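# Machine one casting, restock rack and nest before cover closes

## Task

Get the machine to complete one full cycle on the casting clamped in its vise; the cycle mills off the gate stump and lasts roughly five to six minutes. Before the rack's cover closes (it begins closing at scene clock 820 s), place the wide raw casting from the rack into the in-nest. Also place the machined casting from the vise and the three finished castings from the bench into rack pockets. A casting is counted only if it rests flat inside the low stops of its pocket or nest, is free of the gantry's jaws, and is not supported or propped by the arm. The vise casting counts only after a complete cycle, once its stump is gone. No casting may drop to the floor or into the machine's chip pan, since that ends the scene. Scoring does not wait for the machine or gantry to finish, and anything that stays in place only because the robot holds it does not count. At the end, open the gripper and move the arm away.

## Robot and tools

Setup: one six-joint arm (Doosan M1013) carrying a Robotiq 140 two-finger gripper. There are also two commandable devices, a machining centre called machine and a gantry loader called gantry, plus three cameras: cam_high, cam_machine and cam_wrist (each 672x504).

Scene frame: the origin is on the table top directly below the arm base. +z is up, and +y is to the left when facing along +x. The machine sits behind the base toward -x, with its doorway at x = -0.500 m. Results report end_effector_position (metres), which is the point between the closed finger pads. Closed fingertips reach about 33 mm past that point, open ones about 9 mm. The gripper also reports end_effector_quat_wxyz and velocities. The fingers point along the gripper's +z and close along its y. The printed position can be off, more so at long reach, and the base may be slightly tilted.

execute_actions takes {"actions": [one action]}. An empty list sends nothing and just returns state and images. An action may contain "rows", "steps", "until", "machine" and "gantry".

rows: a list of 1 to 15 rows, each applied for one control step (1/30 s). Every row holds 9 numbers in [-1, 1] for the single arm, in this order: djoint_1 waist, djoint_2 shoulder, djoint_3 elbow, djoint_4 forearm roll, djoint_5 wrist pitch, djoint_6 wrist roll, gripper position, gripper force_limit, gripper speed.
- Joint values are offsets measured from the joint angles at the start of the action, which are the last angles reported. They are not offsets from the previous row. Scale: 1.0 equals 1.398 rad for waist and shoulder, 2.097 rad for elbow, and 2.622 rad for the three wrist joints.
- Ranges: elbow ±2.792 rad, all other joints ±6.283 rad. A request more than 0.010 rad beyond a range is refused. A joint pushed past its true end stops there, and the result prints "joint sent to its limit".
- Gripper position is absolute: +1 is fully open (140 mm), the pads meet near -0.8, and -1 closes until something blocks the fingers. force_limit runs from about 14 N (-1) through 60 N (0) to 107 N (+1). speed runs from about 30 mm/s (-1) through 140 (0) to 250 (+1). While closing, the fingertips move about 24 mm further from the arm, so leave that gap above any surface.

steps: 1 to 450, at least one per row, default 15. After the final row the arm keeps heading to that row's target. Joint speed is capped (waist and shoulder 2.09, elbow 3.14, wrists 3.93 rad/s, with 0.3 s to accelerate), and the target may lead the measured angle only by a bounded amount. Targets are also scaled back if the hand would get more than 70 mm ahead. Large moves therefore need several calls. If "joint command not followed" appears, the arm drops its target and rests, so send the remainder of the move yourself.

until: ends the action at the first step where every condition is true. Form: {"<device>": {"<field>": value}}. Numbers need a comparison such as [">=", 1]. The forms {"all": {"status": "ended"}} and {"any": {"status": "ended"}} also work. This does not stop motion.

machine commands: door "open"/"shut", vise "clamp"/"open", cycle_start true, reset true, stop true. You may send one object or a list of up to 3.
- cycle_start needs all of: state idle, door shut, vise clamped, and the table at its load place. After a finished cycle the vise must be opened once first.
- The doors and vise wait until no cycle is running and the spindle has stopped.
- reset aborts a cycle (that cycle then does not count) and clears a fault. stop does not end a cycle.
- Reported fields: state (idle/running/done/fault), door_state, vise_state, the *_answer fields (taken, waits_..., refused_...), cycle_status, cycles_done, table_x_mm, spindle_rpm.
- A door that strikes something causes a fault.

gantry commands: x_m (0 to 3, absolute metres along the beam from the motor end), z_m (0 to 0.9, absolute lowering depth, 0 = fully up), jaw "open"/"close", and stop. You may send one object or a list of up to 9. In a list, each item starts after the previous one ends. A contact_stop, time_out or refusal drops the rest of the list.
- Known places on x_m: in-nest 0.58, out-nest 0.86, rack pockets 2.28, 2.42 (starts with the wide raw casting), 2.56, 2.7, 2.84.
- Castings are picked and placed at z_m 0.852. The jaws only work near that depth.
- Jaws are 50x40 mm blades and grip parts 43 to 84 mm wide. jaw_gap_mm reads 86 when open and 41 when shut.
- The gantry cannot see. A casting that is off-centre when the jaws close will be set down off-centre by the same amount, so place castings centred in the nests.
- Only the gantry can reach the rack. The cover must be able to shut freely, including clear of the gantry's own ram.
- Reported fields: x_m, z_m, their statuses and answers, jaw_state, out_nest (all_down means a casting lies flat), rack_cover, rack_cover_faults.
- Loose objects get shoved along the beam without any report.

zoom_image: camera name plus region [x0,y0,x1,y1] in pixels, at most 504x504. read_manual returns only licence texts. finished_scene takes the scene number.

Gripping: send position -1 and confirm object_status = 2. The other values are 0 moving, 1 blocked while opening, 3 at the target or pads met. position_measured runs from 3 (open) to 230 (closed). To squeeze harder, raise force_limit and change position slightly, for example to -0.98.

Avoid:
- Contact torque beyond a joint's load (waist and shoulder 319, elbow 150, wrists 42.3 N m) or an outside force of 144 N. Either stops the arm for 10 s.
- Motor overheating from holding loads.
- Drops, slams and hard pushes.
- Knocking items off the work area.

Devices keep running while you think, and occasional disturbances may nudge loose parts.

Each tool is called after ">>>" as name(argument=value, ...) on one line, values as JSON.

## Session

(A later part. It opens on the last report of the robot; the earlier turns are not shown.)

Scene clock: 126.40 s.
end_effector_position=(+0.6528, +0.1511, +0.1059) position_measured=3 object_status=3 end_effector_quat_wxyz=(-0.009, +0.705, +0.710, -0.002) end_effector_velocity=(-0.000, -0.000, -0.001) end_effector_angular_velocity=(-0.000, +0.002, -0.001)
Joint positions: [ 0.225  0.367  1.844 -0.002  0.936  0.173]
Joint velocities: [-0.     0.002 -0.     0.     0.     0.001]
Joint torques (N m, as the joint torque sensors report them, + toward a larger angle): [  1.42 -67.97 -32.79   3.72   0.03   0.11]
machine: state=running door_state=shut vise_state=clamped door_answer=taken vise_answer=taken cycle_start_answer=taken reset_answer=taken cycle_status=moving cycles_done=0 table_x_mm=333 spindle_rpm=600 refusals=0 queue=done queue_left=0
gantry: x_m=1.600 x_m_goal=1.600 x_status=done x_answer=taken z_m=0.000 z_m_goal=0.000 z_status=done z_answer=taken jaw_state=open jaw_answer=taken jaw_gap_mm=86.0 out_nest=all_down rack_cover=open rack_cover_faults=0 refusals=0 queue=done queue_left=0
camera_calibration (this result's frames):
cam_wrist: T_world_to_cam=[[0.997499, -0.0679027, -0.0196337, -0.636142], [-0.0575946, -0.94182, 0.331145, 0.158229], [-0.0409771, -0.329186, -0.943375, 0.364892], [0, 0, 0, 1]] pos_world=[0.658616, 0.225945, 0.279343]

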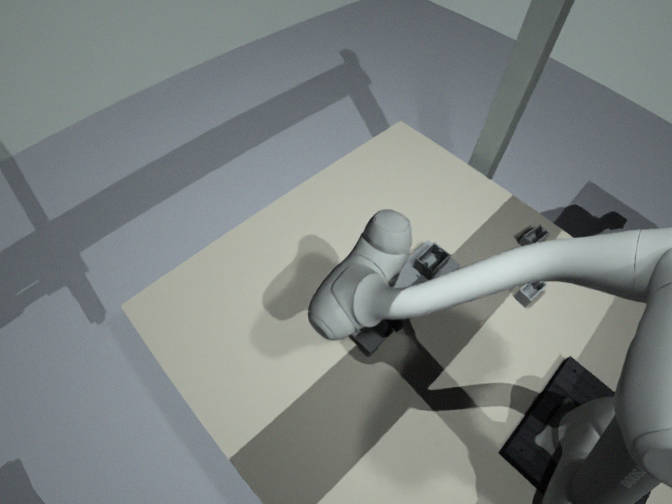

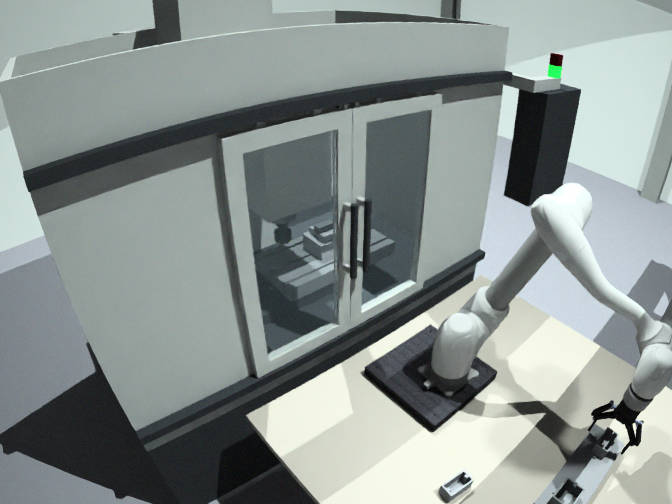

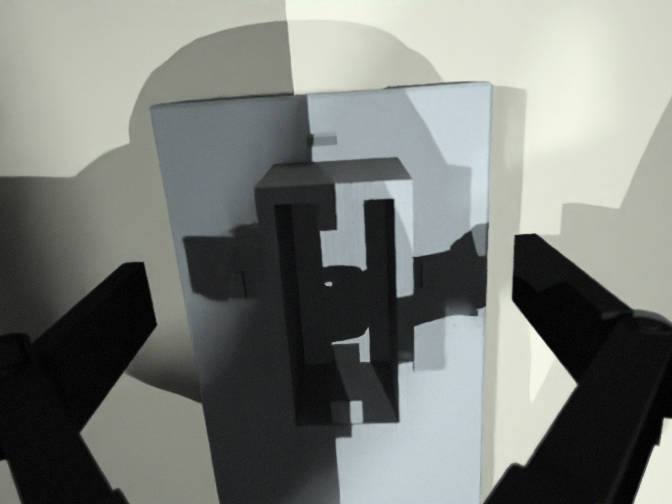

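>>> execute_actions(actions=[{"rows":[[0,-0.15,0.03,0,0.055,0,1,0,0],[0,-0.15,0.03,0,0.055,0,1,0,0],[0,-0.15,0.03,0,0.055,0,1,0,0],[0,-0.15,0.03,0,0.055,0,1,0,0],[0,-0.15,0.03,0,0.055,0,1,0,0],[0,-0.15,0.03,0,0.055,0,1,0,0],[0,-0.28,0.134,0,0.04,0,1,0,0],[0,-0.28,0.134,0,0.04,0,1,0,0],[0,-0.28,0.134,0,0.04,0,1,0,0],[0,-0.28,0.134,0,0.04,0,1,0,0],[0,-0.28,0.134,0,0.04,0,1,0,0],[0,-0.28,0.134,0,0.04,0,1,0,0],[-0.3,-0.28,0.134,0,0.04,-0.16,1,0,0],[-0.55,-0.28,0.134,0,0.04,-0.3,1,0,0],[-0.733,-0.279,0.134,0,0.04,-0.39,1,0,0]],"steps":70}])

>>> execute_actions(actions=[{"gantry":[{"x_m":0.86},{"z_m":0.852},{"jaw":"close"},{"z_m":0},{"x_m":2.28},{"z_m":0.852},{"jaw":"open"},{"z_m":0}],"steps":10}])

Scene clock: 139.63 s.
end_effector_position=(+0.3364, -0.3294, +0.1951) position_measured=3 object_status=3 end_effector_quat_wxyz=(-0.009, +0.706, +0.709, -0.000) end_effector_velocity=(+0.000, -0.000, +0.001) end_effector_angular_velocity=(-0.001, -0.001, +0.000)
Joint positions: [-0.799 -0.023  2.125 -0.002  1.041 -0.85 ]
Joint velocities: [-0.    -0.001  0.     0.    -0.    -0.   ]
Joint torques (N m, as the joint torque sensors report them, + toward a larger angle): [  1.18 -36.5  -35.14   4.19  -0.18   0.02]
machine: state=running door_state=shut vise_state=clamped door_answer=taken vise_answer=taken cycle_start_answer=taken reset_answer=taken cycle_status=moving cycles_done=0 table_x_mm=226 spindle_rpm=600 refusals=0 queue=done queue_left=0
gantry: x_m=1.600 x_m_goal=1.600 x_status=done x_answer=taken z_m=0.000 z_m_goal=0.000 z_status=done z_answer=taken jaw_state=open jaw_answer=taken jaw_gap_mm=86.0 out_nest=all_down rack_cover=open rack_cover_faults=0 refusals=0 queue=done queue_left=0
camera_calibration (this result's frames):
cam_wrist: T_world_to_cam=[[0.997363, -0.0705653, -0.0169792, -0.352702], [-0.0611065, -0.942638, 0.328177, -0.340627], [-0.0391632, -0.326274, -0.944463, 0.278382], [0, 0, 0, 1]] pos_world=[0.341859, -0.255147, 0.368719]

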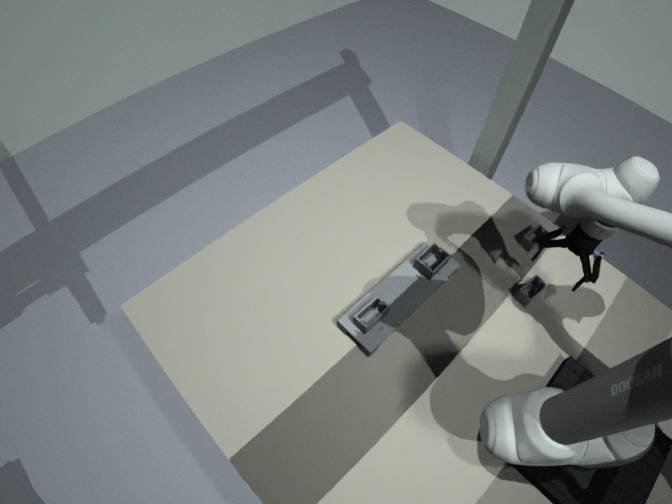

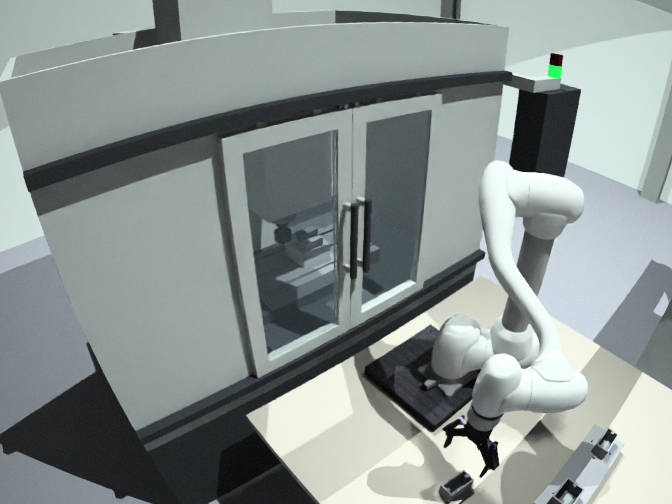

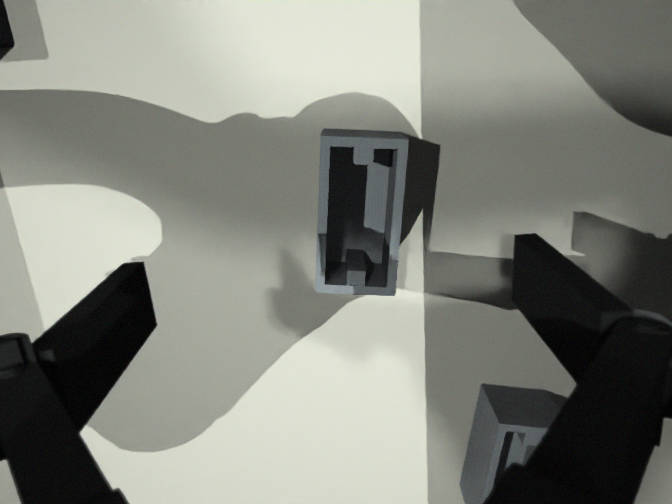

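Scene clock: 139.97 s.
end_effector_position=(+0.3364, -0.3294, +0.1951) position_measured=3 object_status=3 end_effector_quat_wxyz=(-0.009, +0.706, +0.709, -0.000) end_effector_velocity=(-0.000, +0.000, -0.001) end_effector_angular_velocity=(+0.001, +0.001, -0.000)
Joint positions: [-0.799 -0.023  2.125 -0.002  1.041 -0.85 ]
Joint velocities: [ 0.     0.001  0.     0.    -0.     0.   ]
Joint torques (N m, as the joint torque sensors report them, + toward a larger angle): [  3.41 -32.9  -34.58   4.38   0.22  -0.33]
machine: state=running door_state=shut vise_state=clamped door_answer=taken vise_answer=taken cycle_start_answer=taken reset_answer=taken cycle_status=moving cycles_done=0 table_x_mm=223 spindle_rpm=600 refusals=0 queue=done queue_left=0
gantry: x_m=1.436 x_m_goal=0.860 x_status=moving x_answer=taken z_m=0.000 z_m_goal=0.000 z_status=done z_answer=taken jaw_state=open jaw_answer=taken jaw_gap_mm=86.0 out_nest=all_down rack_cover=open rack_cover_faults=0 refusals=0 queue=running queue_left=7
camera_calibration (this result's frames):
cam_wrist: T_world_to_cam=[[0.997362, -0.0705673, -0.0169795, -0.352702], [-0.0611083, -0.942638, 0.328177, -0.340627], [-0.0391641, -0.326274, -0.944464, 0.278382], [0, 0, 0, 1]] pos_world=[0.341859, -0.255148, 0.368719]

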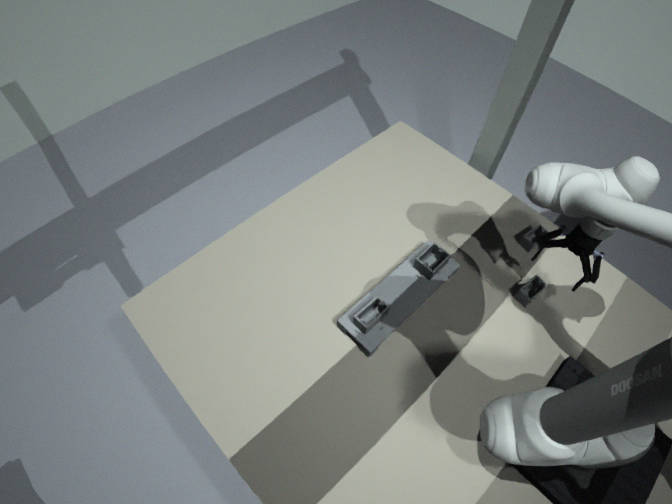

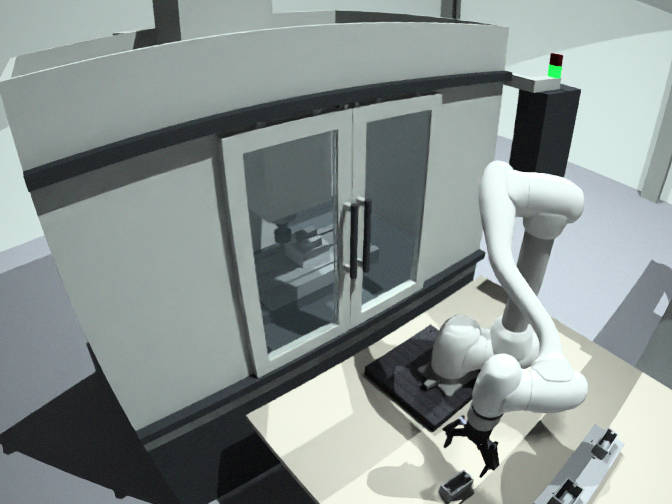

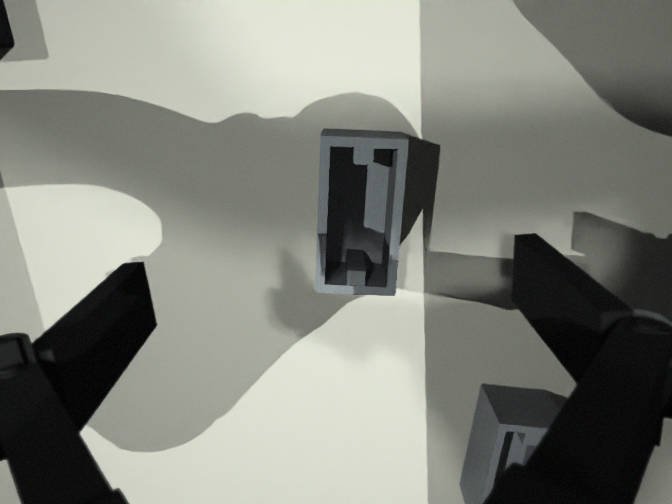

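>>> execute_actions(actions=[{"rows":[[0.014,0.02,0,0,-0.01,0.038,1,0,0],[0.014,0.02,0,0,-0.01,0.038,1,0,0],[0.014,0.02,0,0,-0.01,0.038,1,0,0],[0.014,0.07,0.022,0,-0.055,0.038,1,0,0],[0.014,0.07,0.022,0,-0.055,0.038,1,0,0],[0.014,0.07,0.022,0,-0.055,0.038,1,0,0],[0.014,0.135,0.051,0,-0.113,0.038,1,0,0]],"steps":35}])

>>> execute_actions(actions=[{"rows":[[0,0,0,0,0,0,-1,0,-0.5]],"steps":45}])

Scene clock: 156.77 s.
end_effector_position=(+0.3504, -0.3307, +0.0584) position_measured=3 object_status=3 end_effector_quat_wxyz=(-0.009, +0.733, +0.680, -0.000) end_effector_velocity=(-0.000, +0.000, -0.000) end_effector_angular_velocity=(+0.000, +0.000, -0.000)
Joint positions: [-0.78   0.166  2.232 -0.002  0.745 -0.75 ]
Joint velocities: [ 0.     0.001  0.     0.    -0.     0.   ]
Joint torques (N m, as the joint torque sensors report them, + toward a larger angle): [  6.34 -48.61 -26.73   2.93   0.03   0.09]
machine: state=running door_state=shut vise_state=clamped door_answer=taken vise_answer=taken cycle_start_answer=taken reset_answer=taken cycle_status=moving cycles_done=0 table_x_mm=87 spindle_rpm=600 refusals=0 queue=done queue_left=0
gantry: x_m=2.280 x_m_goal=2.280 x_status=done x_answer=taken z_m=0.000 z_m_goal=0.000 z_status=done z_answer=taken jaw_state=open jaw_answer=taken jaw_gap_mm=86.0 out_nest=all_up rack_cover=open rack_cover_faults=0 refusals=0 queue=done queue_left=0
camera_calibration (this result's frames):
cam_wrist: T_world_to_cam=[[0.988603, -0.149561, -0.0171738, -0.392164], [-0.135647, -0.934439, 0.329276, -0.267379], [-0.0652949, -0.323194, -0.944077, 0.159591], [0, 0, 0, 1]] pos_world=[0.361846, -0.256923, 0.231973]

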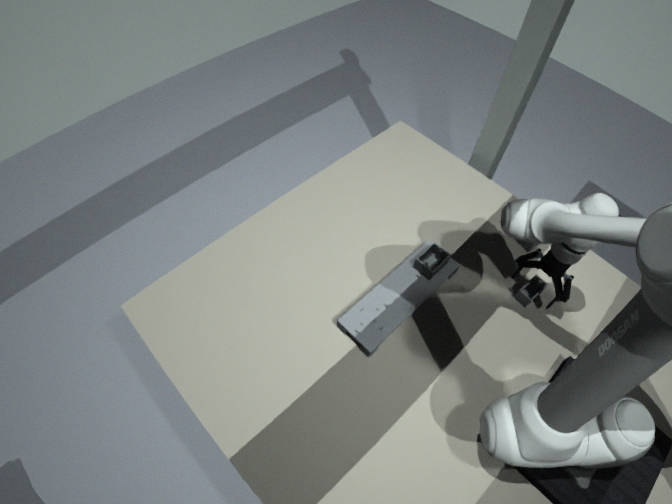

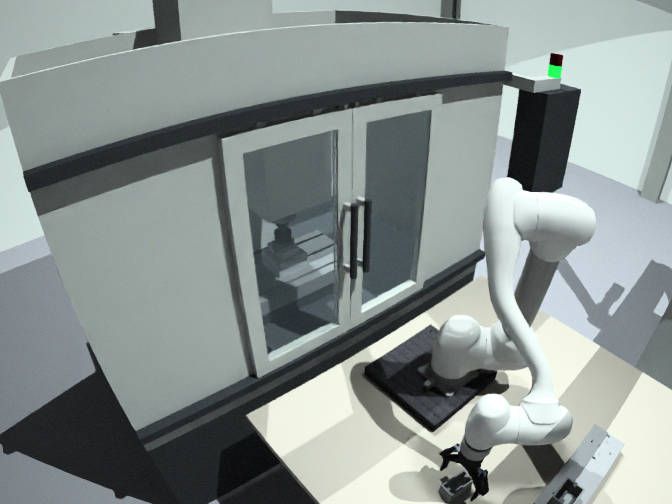

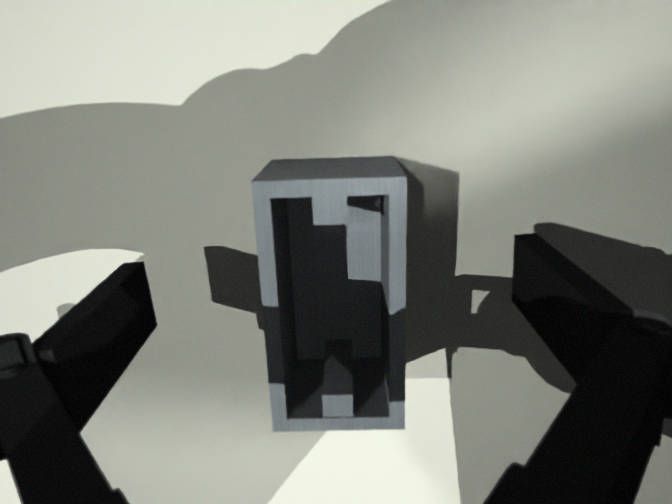

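Scene clock: 158.27 s.
end_effector_position=(+0.3504, -0.3307, +0.0584) position_measured=155 object_status=2 end_effector_quat_wxyz=(-0.009, +0.733, +0.680, -0.000) end_effector_velocity=(-0.000, -0.000, -0.000) end_effector_angular_velocity=(+0.000, +0.000, -0.001)
Joint positions: [-0.78   0.166  2.232 -0.002  0.745 -0.75 ]
Joint velocities: [-0.001  0.     0.    -0.    -0.     0.   ]
Joint torques (N m, as the joint torque sensors report them, + toward a larger angle): [  5.59 -25.09 -13.01   2.91  -0.81  -0.5 ]
machine: state=running door_state=shut vise_state=clamped door_answer=taken vise_answer=taken cycle_start_answer=taken reset_answer=taken cycle_status=moving cycles_done=0 table_x_mm=75 spindle_rpm=600 refusals=0 queue=done queue_left=0
gantry: x_m=2.280 x_m_goal=2.280 x_status=done x_answer=taken z_m=0.000 z_m_goal=0.000 z_status=done z_answer=taken jaw_state=open jaw_answer=taken jaw_gap_mm=86.0 out_nest=all_up rack_cover=open rack_cover_faults=0 refusals=0 queue=done queue_left=0
camera_calibration (this result's frames):
cam_wrist: T_world_to_cam=[[0.988603, -0.149563, -0.0171702, -0.392163], [-0.13565, -0.934438, 0.329279, -0.267375], [-0.0652926, -0.323197, -0.944077, 0.159585], [0, 0, 0, 1]] pos_world=[0.361844, -0.256921, 0.231968]

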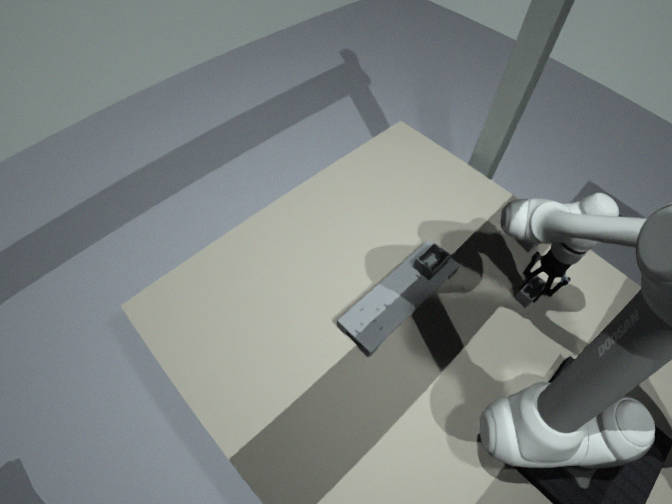

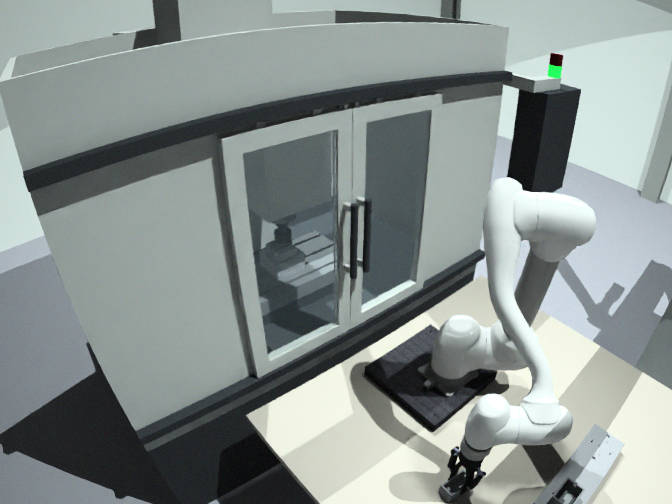

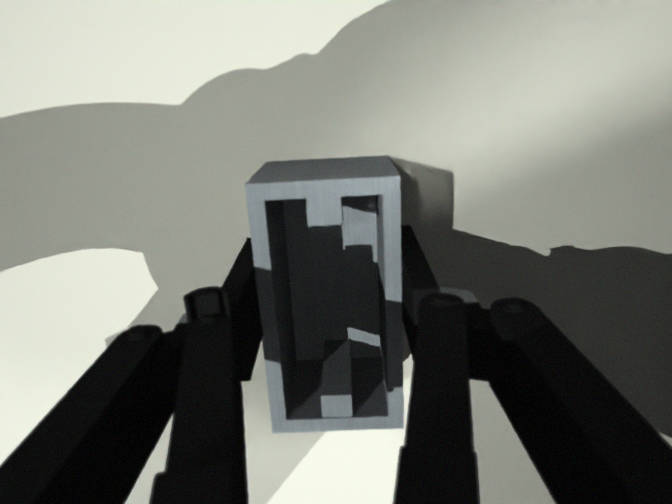

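>>> execute_actions(actions=[{"rows":[[0,-0.07,-0.025,0,0.056,0,-1,0,0],[0,-0.07,-0.025,0,0.056,0,-1,0,0],[0,-0.15,-0.055,0,0.125,0,-1,0,0],[0,-0.15,-0.055,0,0.125,0,-1,0,0],[0,-0.15,-0.055,0,0.125,0,-1,0,0],[0,-0.15,-0.055,0,0.125,0,-1,0,0],[0,-0.15,-0.055,0,0.125,0,-1,0,0],[0,-0.15,-0.055,0,0.125,0,-1,0,0],[0,-0.15,-0.055,0,0.125,0,-1,0,0],[0,-0.15,-0.055,0,0.125,0,-1,0,0],[0.2,-0.15,-0.055,0,0.125,0.1,-1,0,0],[0.4,-0.15,-0.055,0,0.125,0.2,-1,0,0],[0.6,-0.15,-0.055,0,0.125,0.3,-1,0,0],[0.719,-0.15,-0.055,0,0.125,0.352,-1,0,0],[0.719,-0.15,-0.055,0,0.125,0.352,-1,0,0]],"steps":70}])

>>> execute_actions(actions=[{"rows":[[0,0.08,-0.06,0,0,0,-1,0,0],[0,0.08,-0.06,0,0,0,-1,0,0],[0,0.08,-0.06,0,0,0,-1,0,0],[0,0.16,-0.12,0,0,0,-1,0,0],[0,0.16,-0.12,0,0,0,-1,0,0],[0,0.16,-0.12,0,0,0,-1,0,0],[0,0.16,-0.12,0,0,0,-1,0,0],[0,0.16,-0.12,0,0,0,-1,0,0],[0,0.16,-0.12,0,0,0,-1,0,0],[0,0.16,-0.12,0,0,0,-1,0,0],[0,0.16,-0.12,0,0,0,-1,0,0],[0,0.16,-0.12,0,0,0,-1,0,0],[0,0.22,-0.125,0,-0.022,0,-1,0,0],[0,0.22,-0.125,0,-0.022,0,-1,0,0],[0,0.27,-0.128,0,-0.041,0,-1,0,0]],"steps":50}])

Scene clock: 174.30 s.
end_effector_position=(+0.4500, +0.1130, +0.2134) position_measured=155 object_status=2 end_effector_quat_wxyz=(-0.008, +0.705, +0.709, -0.001) end_effector_velocity=(-0.000, +0.000, -0.000) end_effector_angular_velocity=(-0.000, +0.001, +0.001)
Joint positions: [ 0.225 -0.044  2.117 -0.002  1.072  0.173]
Joint velocities: [ 0.001  0.001  0.    -0.     0.    -0.   ]
Joint torques (N m, as the joint torque sensors report them, + toward a larger angle): [  0.57 -30.57 -37.98   3.9    0.23   0.47]
machine: state=running door_state=shut vise_state=clamped door_answer=taken vise_answer=taken cycle_start_answer=taken reset_answer=taken cycle_status=moving cycles_done=0 table_x_mm=58 spindle_rpm=600 refusals=0 queue=done queue_left=0
gantry: x_m=2.280 x_m_goal=2.280 x_status=done x_answer=taken z_m=0.000 z_m_goal=0.000 z_status=done z_answer=taken jaw_state=open jaw_answer=taken jaw_gap_mm=86.0 out_nest=all_up rack_cover=open rack_cover_faults=0 refusals=0 queue=done queue_left=0
camera_calibration (this result's frames):
cam_wrist: T_world_to_cam=[[0.997519, -0.0681887, -0.0175053, -0.434684], [-0.0585793, -0.941873, 0.330823, 0.0755784], [-0.0390462, -0.328977, -0.94353, 0.444491], [0, 0, 0, 1]] pos_world=[0.455388, 0.187772, 0.386778]

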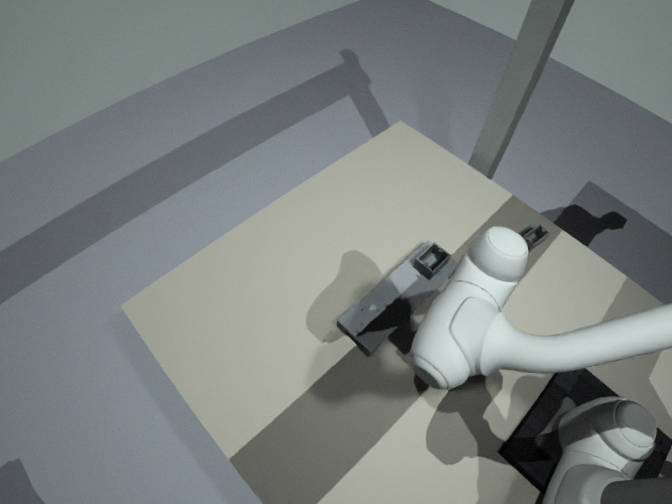

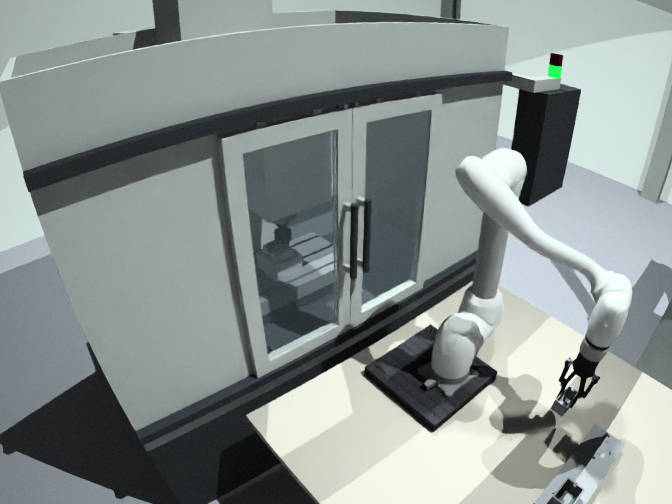

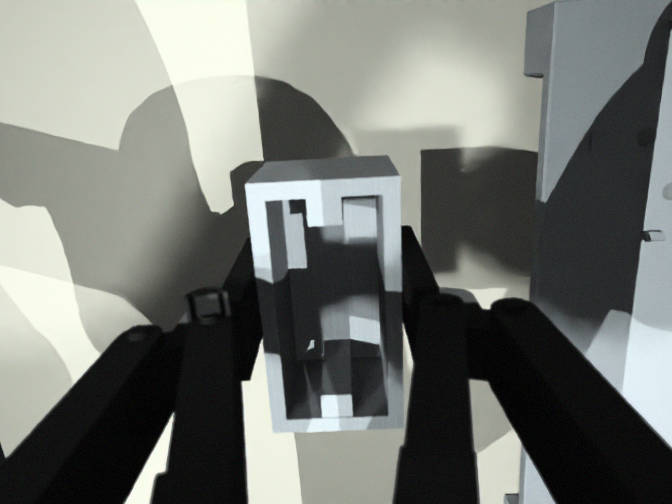

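Scene clock: 175.97 s.
end_effector_position=(+0.6435, +0.1492, +0.1265) position_measured=155 object_status=2 end_effector_quat_wxyz=(-0.009, +0.705, +0.710, -0.002) end_effector_velocity=(+0.000, -0.000, +0.001) end_effector_angular_velocity=(+0.000, -0.002, +0.000)
Joint positions: [ 0.225  0.334  1.848 -0.002  0.965  0.173]
Joint velocities: [-0.    -0.002 -0.    -0.     0.    -0.   ]
Joint torques (N m, as the joint torque sensors report them, + toward a larger angle): [  3.76 -71.06 -33.53   4.07  -0.16   0.59]
machine: state=running door_state=shut vise_state=clamped door_answer=taken vise_answer=taken cycle_start_answer=taken reset_answer=taken cycle_status=moving cycles_done=0 table_x_mm=72 spindle_rpm=600 refusals=0 queue=done queue_left=0
gantry: x_m=2.280 x_m_goal=2.280 x_status=done x_answer=taken z_m=0.000 z_m_goal=0.000 z_status=done z_answer=taken jaw_state=open jaw_answer=taken jaw_gap_mm=86.0 out_nest=all_up rack_cover=open rack_cover_faults=0 refusals=0 queue=done queue_left=0
camera_calibration (this result's frames):
cam_wrist: T_world_to_cam=[[0.997506, -0.0679594, -0.0190511, -0.626589], [-0.0578442, -0.941839, 0.33105, 0.149182], [-0.040441, -0.329122, -0.943421, 0.382892], [0, 0, 0, 1]] pos_world=[0.649141, 0.223941, 0.299904]

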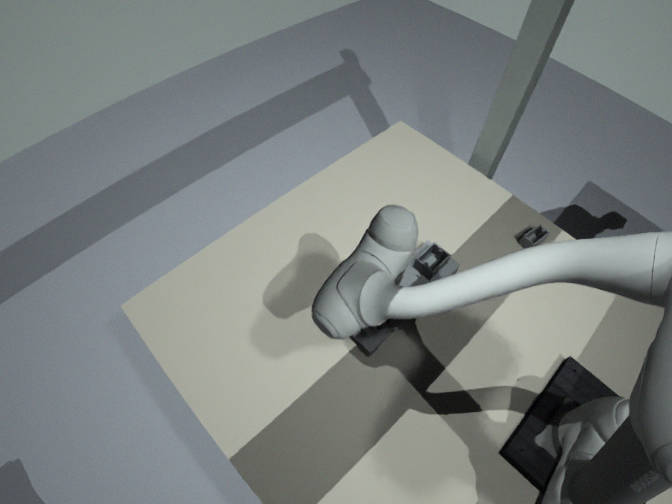

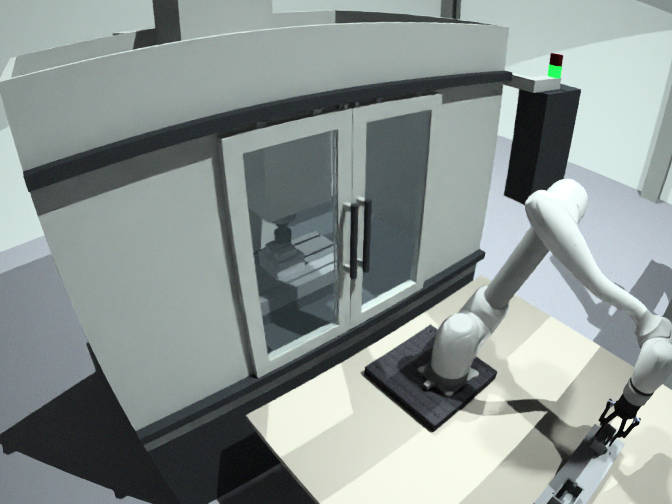

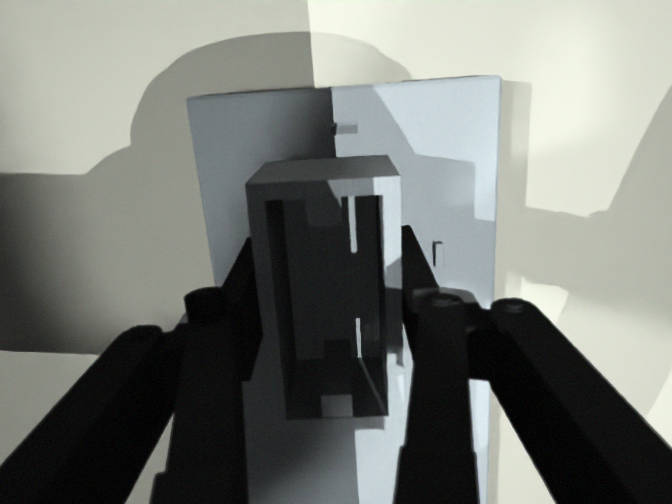

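>>> execute_actions(actions=[{"rows":[[0,0.008,-0.004,0,-0.001,0,-1,0,0],[0,0.016,-0.0074,0,-0.003,0,-1,0,0],[0,0.016,-0.0074,0,-0.003,0,-1,0,0],[0,0.016,-0.0074,0,-0.003,0,-1,0,0],[0,0.016,-0.0074,0,-0.003,0,-1,0,0],[0,0.016,-0.0074,0,-0.003,0,-1,0,0],[0,0.016,-0.0074,0,-0.003,0,-1,0,0],[0,0.016,-0.0074,0,-0.003,0,-1,0,0],[0,0.016,-0.0074,0,-0.003,0,-1,0,0],[0,0.016,-0.0074,0,-0.003,0,-1,0,0],[0,0.016,-0.0074,0,-0.003,0,-1,0,0],[0,0.016,-0.0074,0,-0.003,0,1,0,-0.5]],"steps":50}])

Scene clock: 188.63 s.
end_effector_position=(+0.6544, +0.1512, +0.1186) position_measured=3 object_status=0 end_effector_quat_wxyz=(-0.008, +0.705, +0.710, -0.001) end_effector_velocity=(-0.000, +0.001, -0.000) end_effector_angular_velocity=(-0.000, +0.001, +0.001)
Joint positions: [ 0.225  0.356  1.833 -0.002  0.957  0.173]
Joint velocities: [ 0.001  0.001 -0.    -0.     0.     0.   ]
Joint torques (N m, as the joint torque sensors report them, + toward a larger angle): [  5.38 -70.83 -31.59   3.45  -0.05  -0.04]
machine: state=running door_state=shut vise_state=clamped door_answer=taken vise_answer=taken cycle_start_answer=taken reset_answer=taken cycle_status=moving cycles_done=0 table_x_mm=174 spindle_rpm=600 refusals=0 queue=done queue_left=0
gantry: x_m=2.280 x_m_goal=2.280 x_status=done x_answer=taken z_m=0.000 z_m_goal=0.000 z_status=done z_answer=taken jaw_state=open jaw_answer=taken jaw_gap_mm=86.0 out_nest=all_down rack_cover=open rack_cover_faults=0 refusals=0 queue=done queue_left=0
camera_calibration (this result's frames):
cam_wrist: T_world_to_cam=[[0.997525, -0.067956, -0.0180306, -0.637652], [-0.0581874, -0.941904, 0.330803, 0.154659], [-0.0394632, -0.328936, -0.943527, 0.37592], [0, 0, 0, 1]] pos_world=[0.659908, 0.225995, 0.292032]

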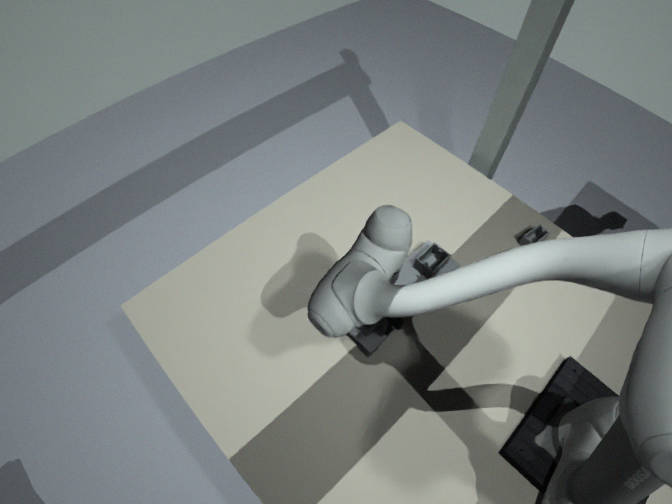

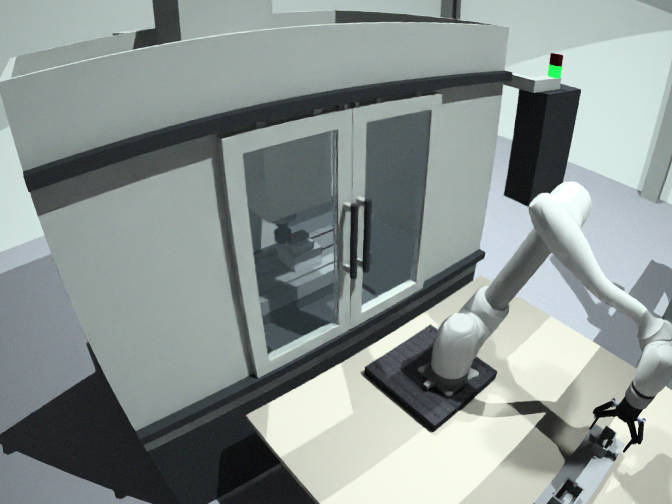

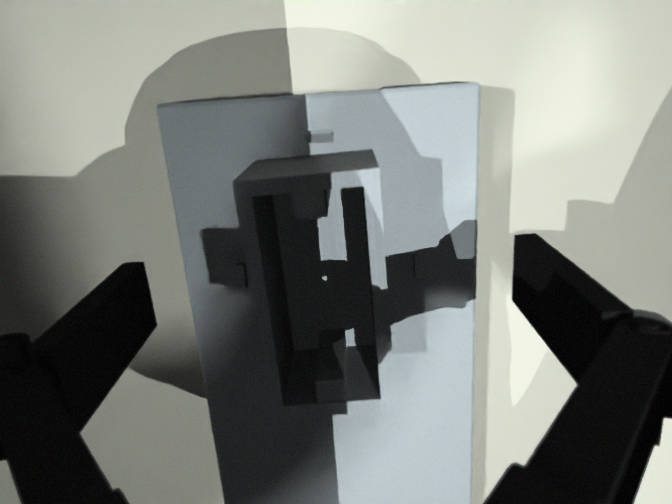

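>>> execute_actions(actions=[{"rows":[[0,-0.1,0.02,0,0.04,0,1,0,0],[0,-0.1,0.02,0,0.04,0,1,0,0],[0,-0.1,0.02,0,0.04,0,1,0,0],[0,-0.25,0.1,0,0.05,0,1,0,0],[0,-0.25,0.1,0,0.05,0,1,0,0],[0,-0.25,0.1,0,0.05,0,1,0,0],[0,-0.25,0.1,0,0.05,0,1,0,0],[0,-0.25,0.1,0,0.05,0,1,0,0],[0,-0.25,0.1,0,0.05,0,1,0,0],[0,-0.25,0.1,0,0.05,0,1,0,0],[0,-0.25,0.1,0,0.05,0,1,0,0],[0,-0.25,0.1,0,0.05,0,1,0,0],[-0.3,-0.25,0.1,0,0.05,-0.16,1,0,0],[-0.6,-0.25,0.1,0,0.05,-0.32,1,0,0],[-0.805,-0.25,0.1,0,0.05,-0.427,1,0,0]],"steps":70}])

>>> execute_actions(actions=[{"gantry":[{"x_m":0.86},{"z_m":0.852},{"jaw":"close"},{"z_m":0},{"x_m":2.42},{"z_m":0.852},{"jaw":"open"},{"z_m":0}],"rows":[[0,0.09,-0.06,0,0,0,1,0,0],[0,0.09,-0.06,0,0,0,1,0,0],[0,0.09,-0.06,0,0,0,1,0,0],[0,0.181,-0.118,0,0,0,1,0,0]],"steps":40}])

Scene clock: 208.67 s.
end_effector_position=(+0.3223, -0.3899, +0.2207) position_measured=3 object_status=3 end_effector_quat_wxyz=(-0.006, +0.707, +0.707, -0.000) end_effector_velocity=(-0.000, -0.000, +0.001) end_effector_angular_velocity=(-0.001, -0.001, -0.001)
Joint positions: [-0.9    0.007  2.042 -0.002  1.088 -0.947]
Joint velocities: [-0.001 -0.001 -0.     0.     0.     0.   ]
Joint torques (N m, as the joint torque sensors report them, + toward a larger angle): [  0.97 -38.17 -35.27   4.31  -0.16   0.2 ]
machine: state=running door_state=shut vise_state=clamped door_answer=taken vise_answer=taken cycle_start_answer=taken reset_answer=taken cycle_status=moving cycles_done=0 table_x_mm=336 spindle_rpm=600 refusals=0 queue=done queue_left=0
gantry: x_m=2.280 x_m_goal=2.280 x_status=done x_answer=taken z_m=0.000 z_m_goal=0.000 z_status=done z_answer=taken jaw_state=open jaw_answer=taken jaw_gap_mm=86.0 out_nest=all_down rack_cover=open rack_cover_faults=0 refusals=0 queue=done queue_left=0
camera_calibration (this result's frames):
cam_wrist: T_world_to_cam=[[0.997144, -0.0743805, -0.0130839, -0.34472], [-0.0658153, -0.940806, 0.332494, -0.405608], [-0.0370404, -0.330683, -0.943015, 0.279593], [0, 0, 0, 1]] pos_world=[0.327397, -0.314783, 0.394012]

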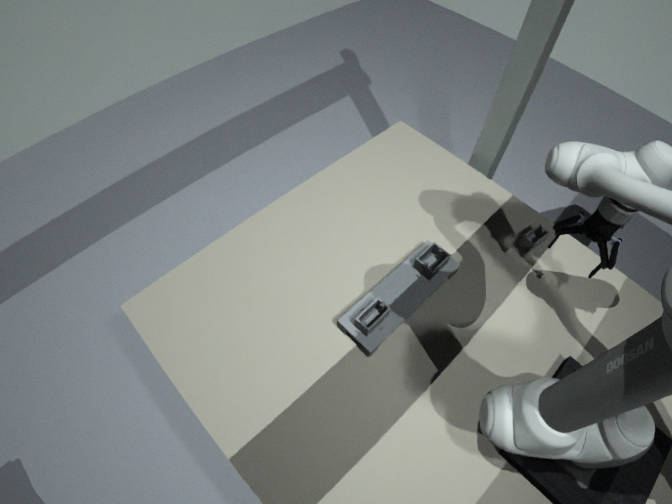

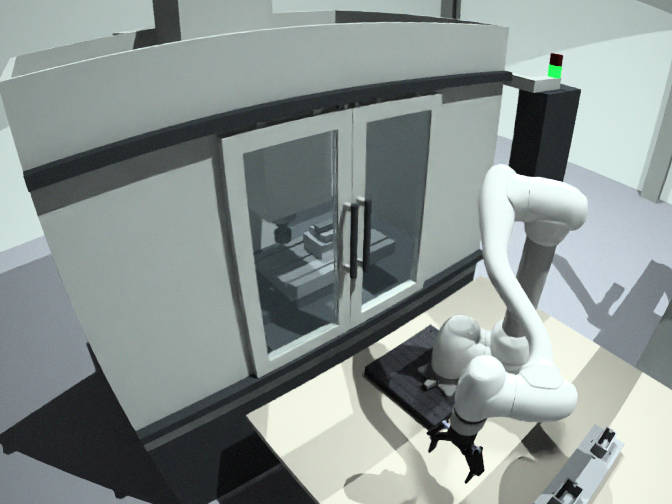

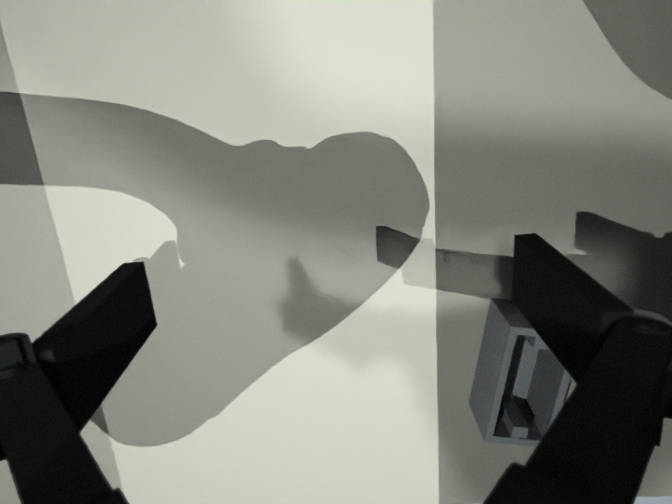

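Scene clock: 210.00 s.
end_effector_position=(+0.4106, -0.5128, +0.1947) position_measured=3 object_status=3 end_effector_quat_wxyz=(-0.009, +0.707, +0.707, -0.000) end_effector_velocity=(+0.000, +0.000, -0.000) end_effector_angular_velocity=(-0.000, +0.000, +0.002)
Joint positions: [-0.9    0.26   1.795 -0.002  1.088 -0.947]
Joint velocities: [ 0.001 -0.     0.    -0.     0.    -0.   ]
Joint torques (N m, as the joint torque sensors report them, + toward a larger angle): [  1.61 -63.01 -35.34   4.17   0.02   0.15]
machine: state=running door_state=shut vise_state=clamped door_answer=taken vise_answer=taken cycle_start_answer=taken reset_answer=taken cycle_status=moving cycles_done=0 table_x_mm=329 spindle_rpm=600 refusals=0 queue=done queue_left=0
gantry: x_m=1.221 x_m_goal=0.860 x_status=moving x_answer=taken z_m=0.000 z_m_goal=0.000 z_status=done z_answer=taken jaw_state=open jaw_answer=taken jaw_gap_mm=86.0 out_nest=all_down rack_cover=open rack_cover_faults=0 refusals=0 queue=running queue_left=7
camera_calibration (this result's frames):
cam_wrist: T_world_to_cam=[[0.997095, -0.0743173, -0.0166778, -0.441584], [-0.0647402, -0.942306, 0.328432, -0.507209], [-0.0401238, -0.326398, -0.94438, 0.221451], [0, 0, 0, 1]] pos_world=[0.41635, -0.438482, 0.368353]

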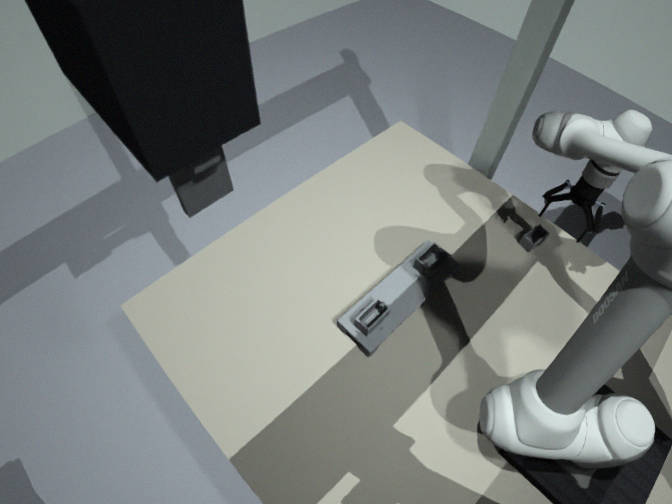

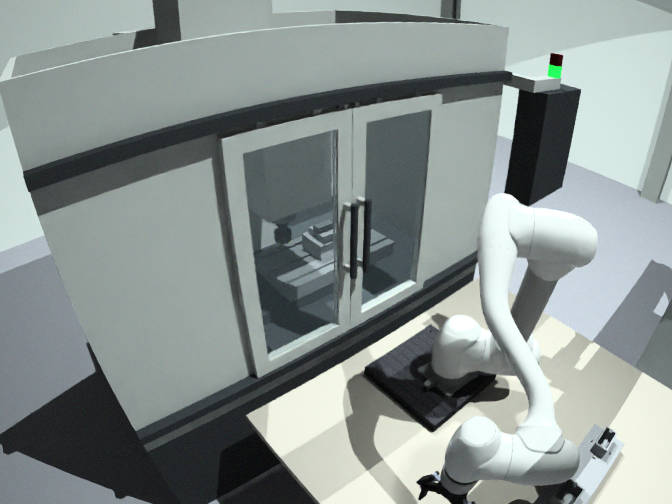

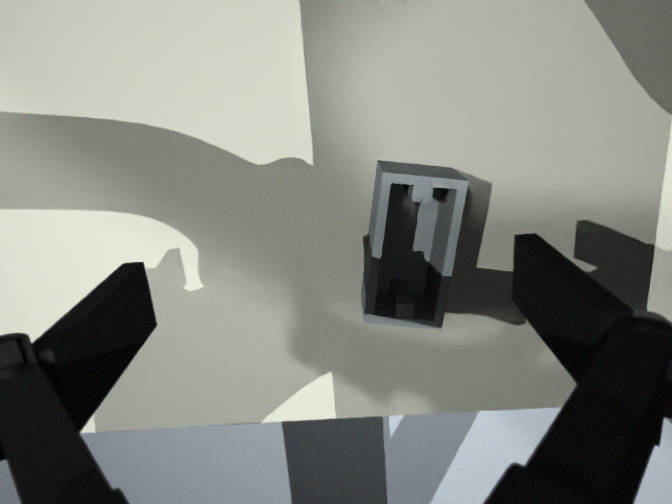

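>>> execute_actions(actions=[{"rows":[[0.019,0.045,-0.02,0,-0.008,0.082,1,0,0],[0.019,0.045,-0.02,0,-0.008,0.082,1,0,0],[0.019,0.045,-0.02,0,-0.008,0.082,1,0,0],[0.019,0.045,-0.02,0,-0.008,0.082,1,0,0],[0.019,0.095,-0.008,0,-0.045,0.082,1,0,0],[0.019,0.095,-0.008,0,-0.045,0.082,1,0,0],[0.019,0.095,-0.008,0,-0.045,0.082,1,0,0],[0.019,0.142,0.003,0,-0.079,0.082,1,0,0]],"steps":35}])

Scene clock: 220.47 s.
end_effector_position=(+0.4546, -0.5418, +0.0555) position_measured=3 object_status=3 end_effector_quat_wxyz=(-0.008, +0.770, +0.638, -0.001) end_effector_velocity=(-0.000, +0.000, -0.001) end_effector_angular_velocity=(+0.002, +0.002, -0.001)
Joint positions: [-0.874  0.458  1.801 -0.002  0.881 -0.732]
Joint velocities: [-0.     0.002 -0.    -0.     0.     0.   ]
Joint torques (N m, as the joint torque sensors report them, + toward a larger angle): [ -0.8  -78.99 -30.59   3.43  -0.3    0.34]
machine: state=running door_state=shut vise_state=clamped door_answer=taken vise_answer=taken cycle_start_answer=taken reset_answer=taken cycle_status=moving cycles_done=0 table_x_mm=244 spindle_rpm=600 refusals=0 queue=done queue_left=0
gantry: x_m=2.420 x_m_goal=2.420 x_status=done x_answer=taken z_m=0.000 z_m_goal=0.000 z_status=done z_answer=taken jaw_state=open jaw_answer=taken jaw_gap_mm=86.0 out_nest=all_up rack_cover=open rack_cover_faults=0 refusals=0 queue=done queue_left=0
camera_calibration (this result's frames):
cam_wrist: T_world_to_cam=[[0.965633, -0.259377, -0.0165944, -0.575833], [-0.239358, -0.912354, 0.33214, -0.390568], [-0.10129, -0.316754, -0.943084, 0.11525], [0, 0, 0, 1]] pos_world=[0.474232, -0.469189, 0.228858]

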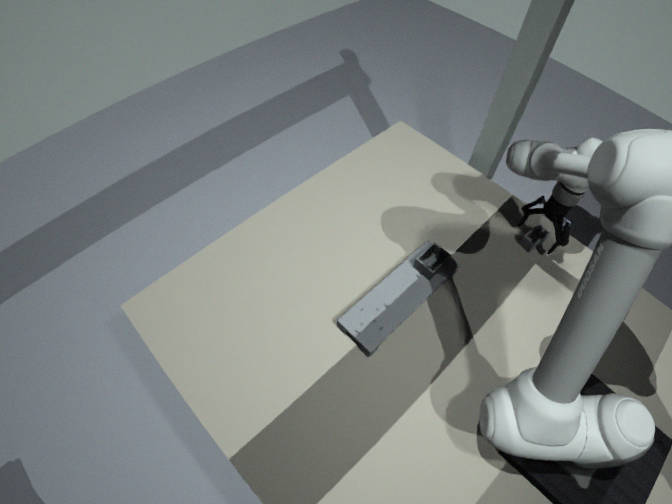

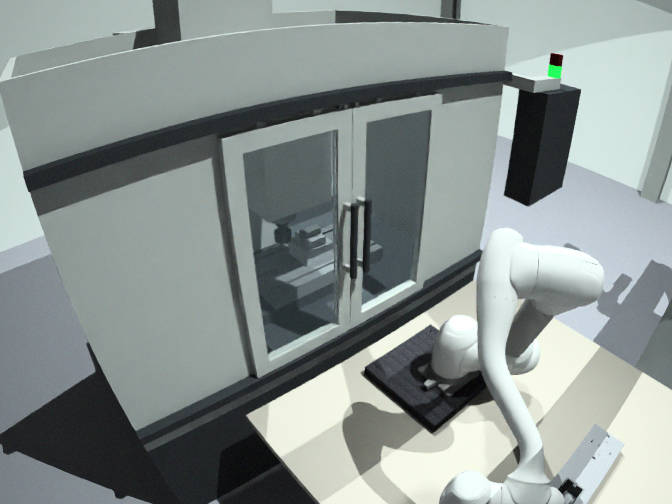

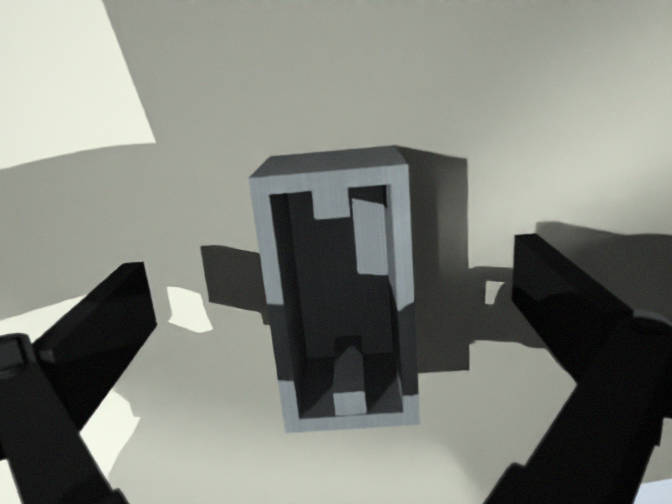

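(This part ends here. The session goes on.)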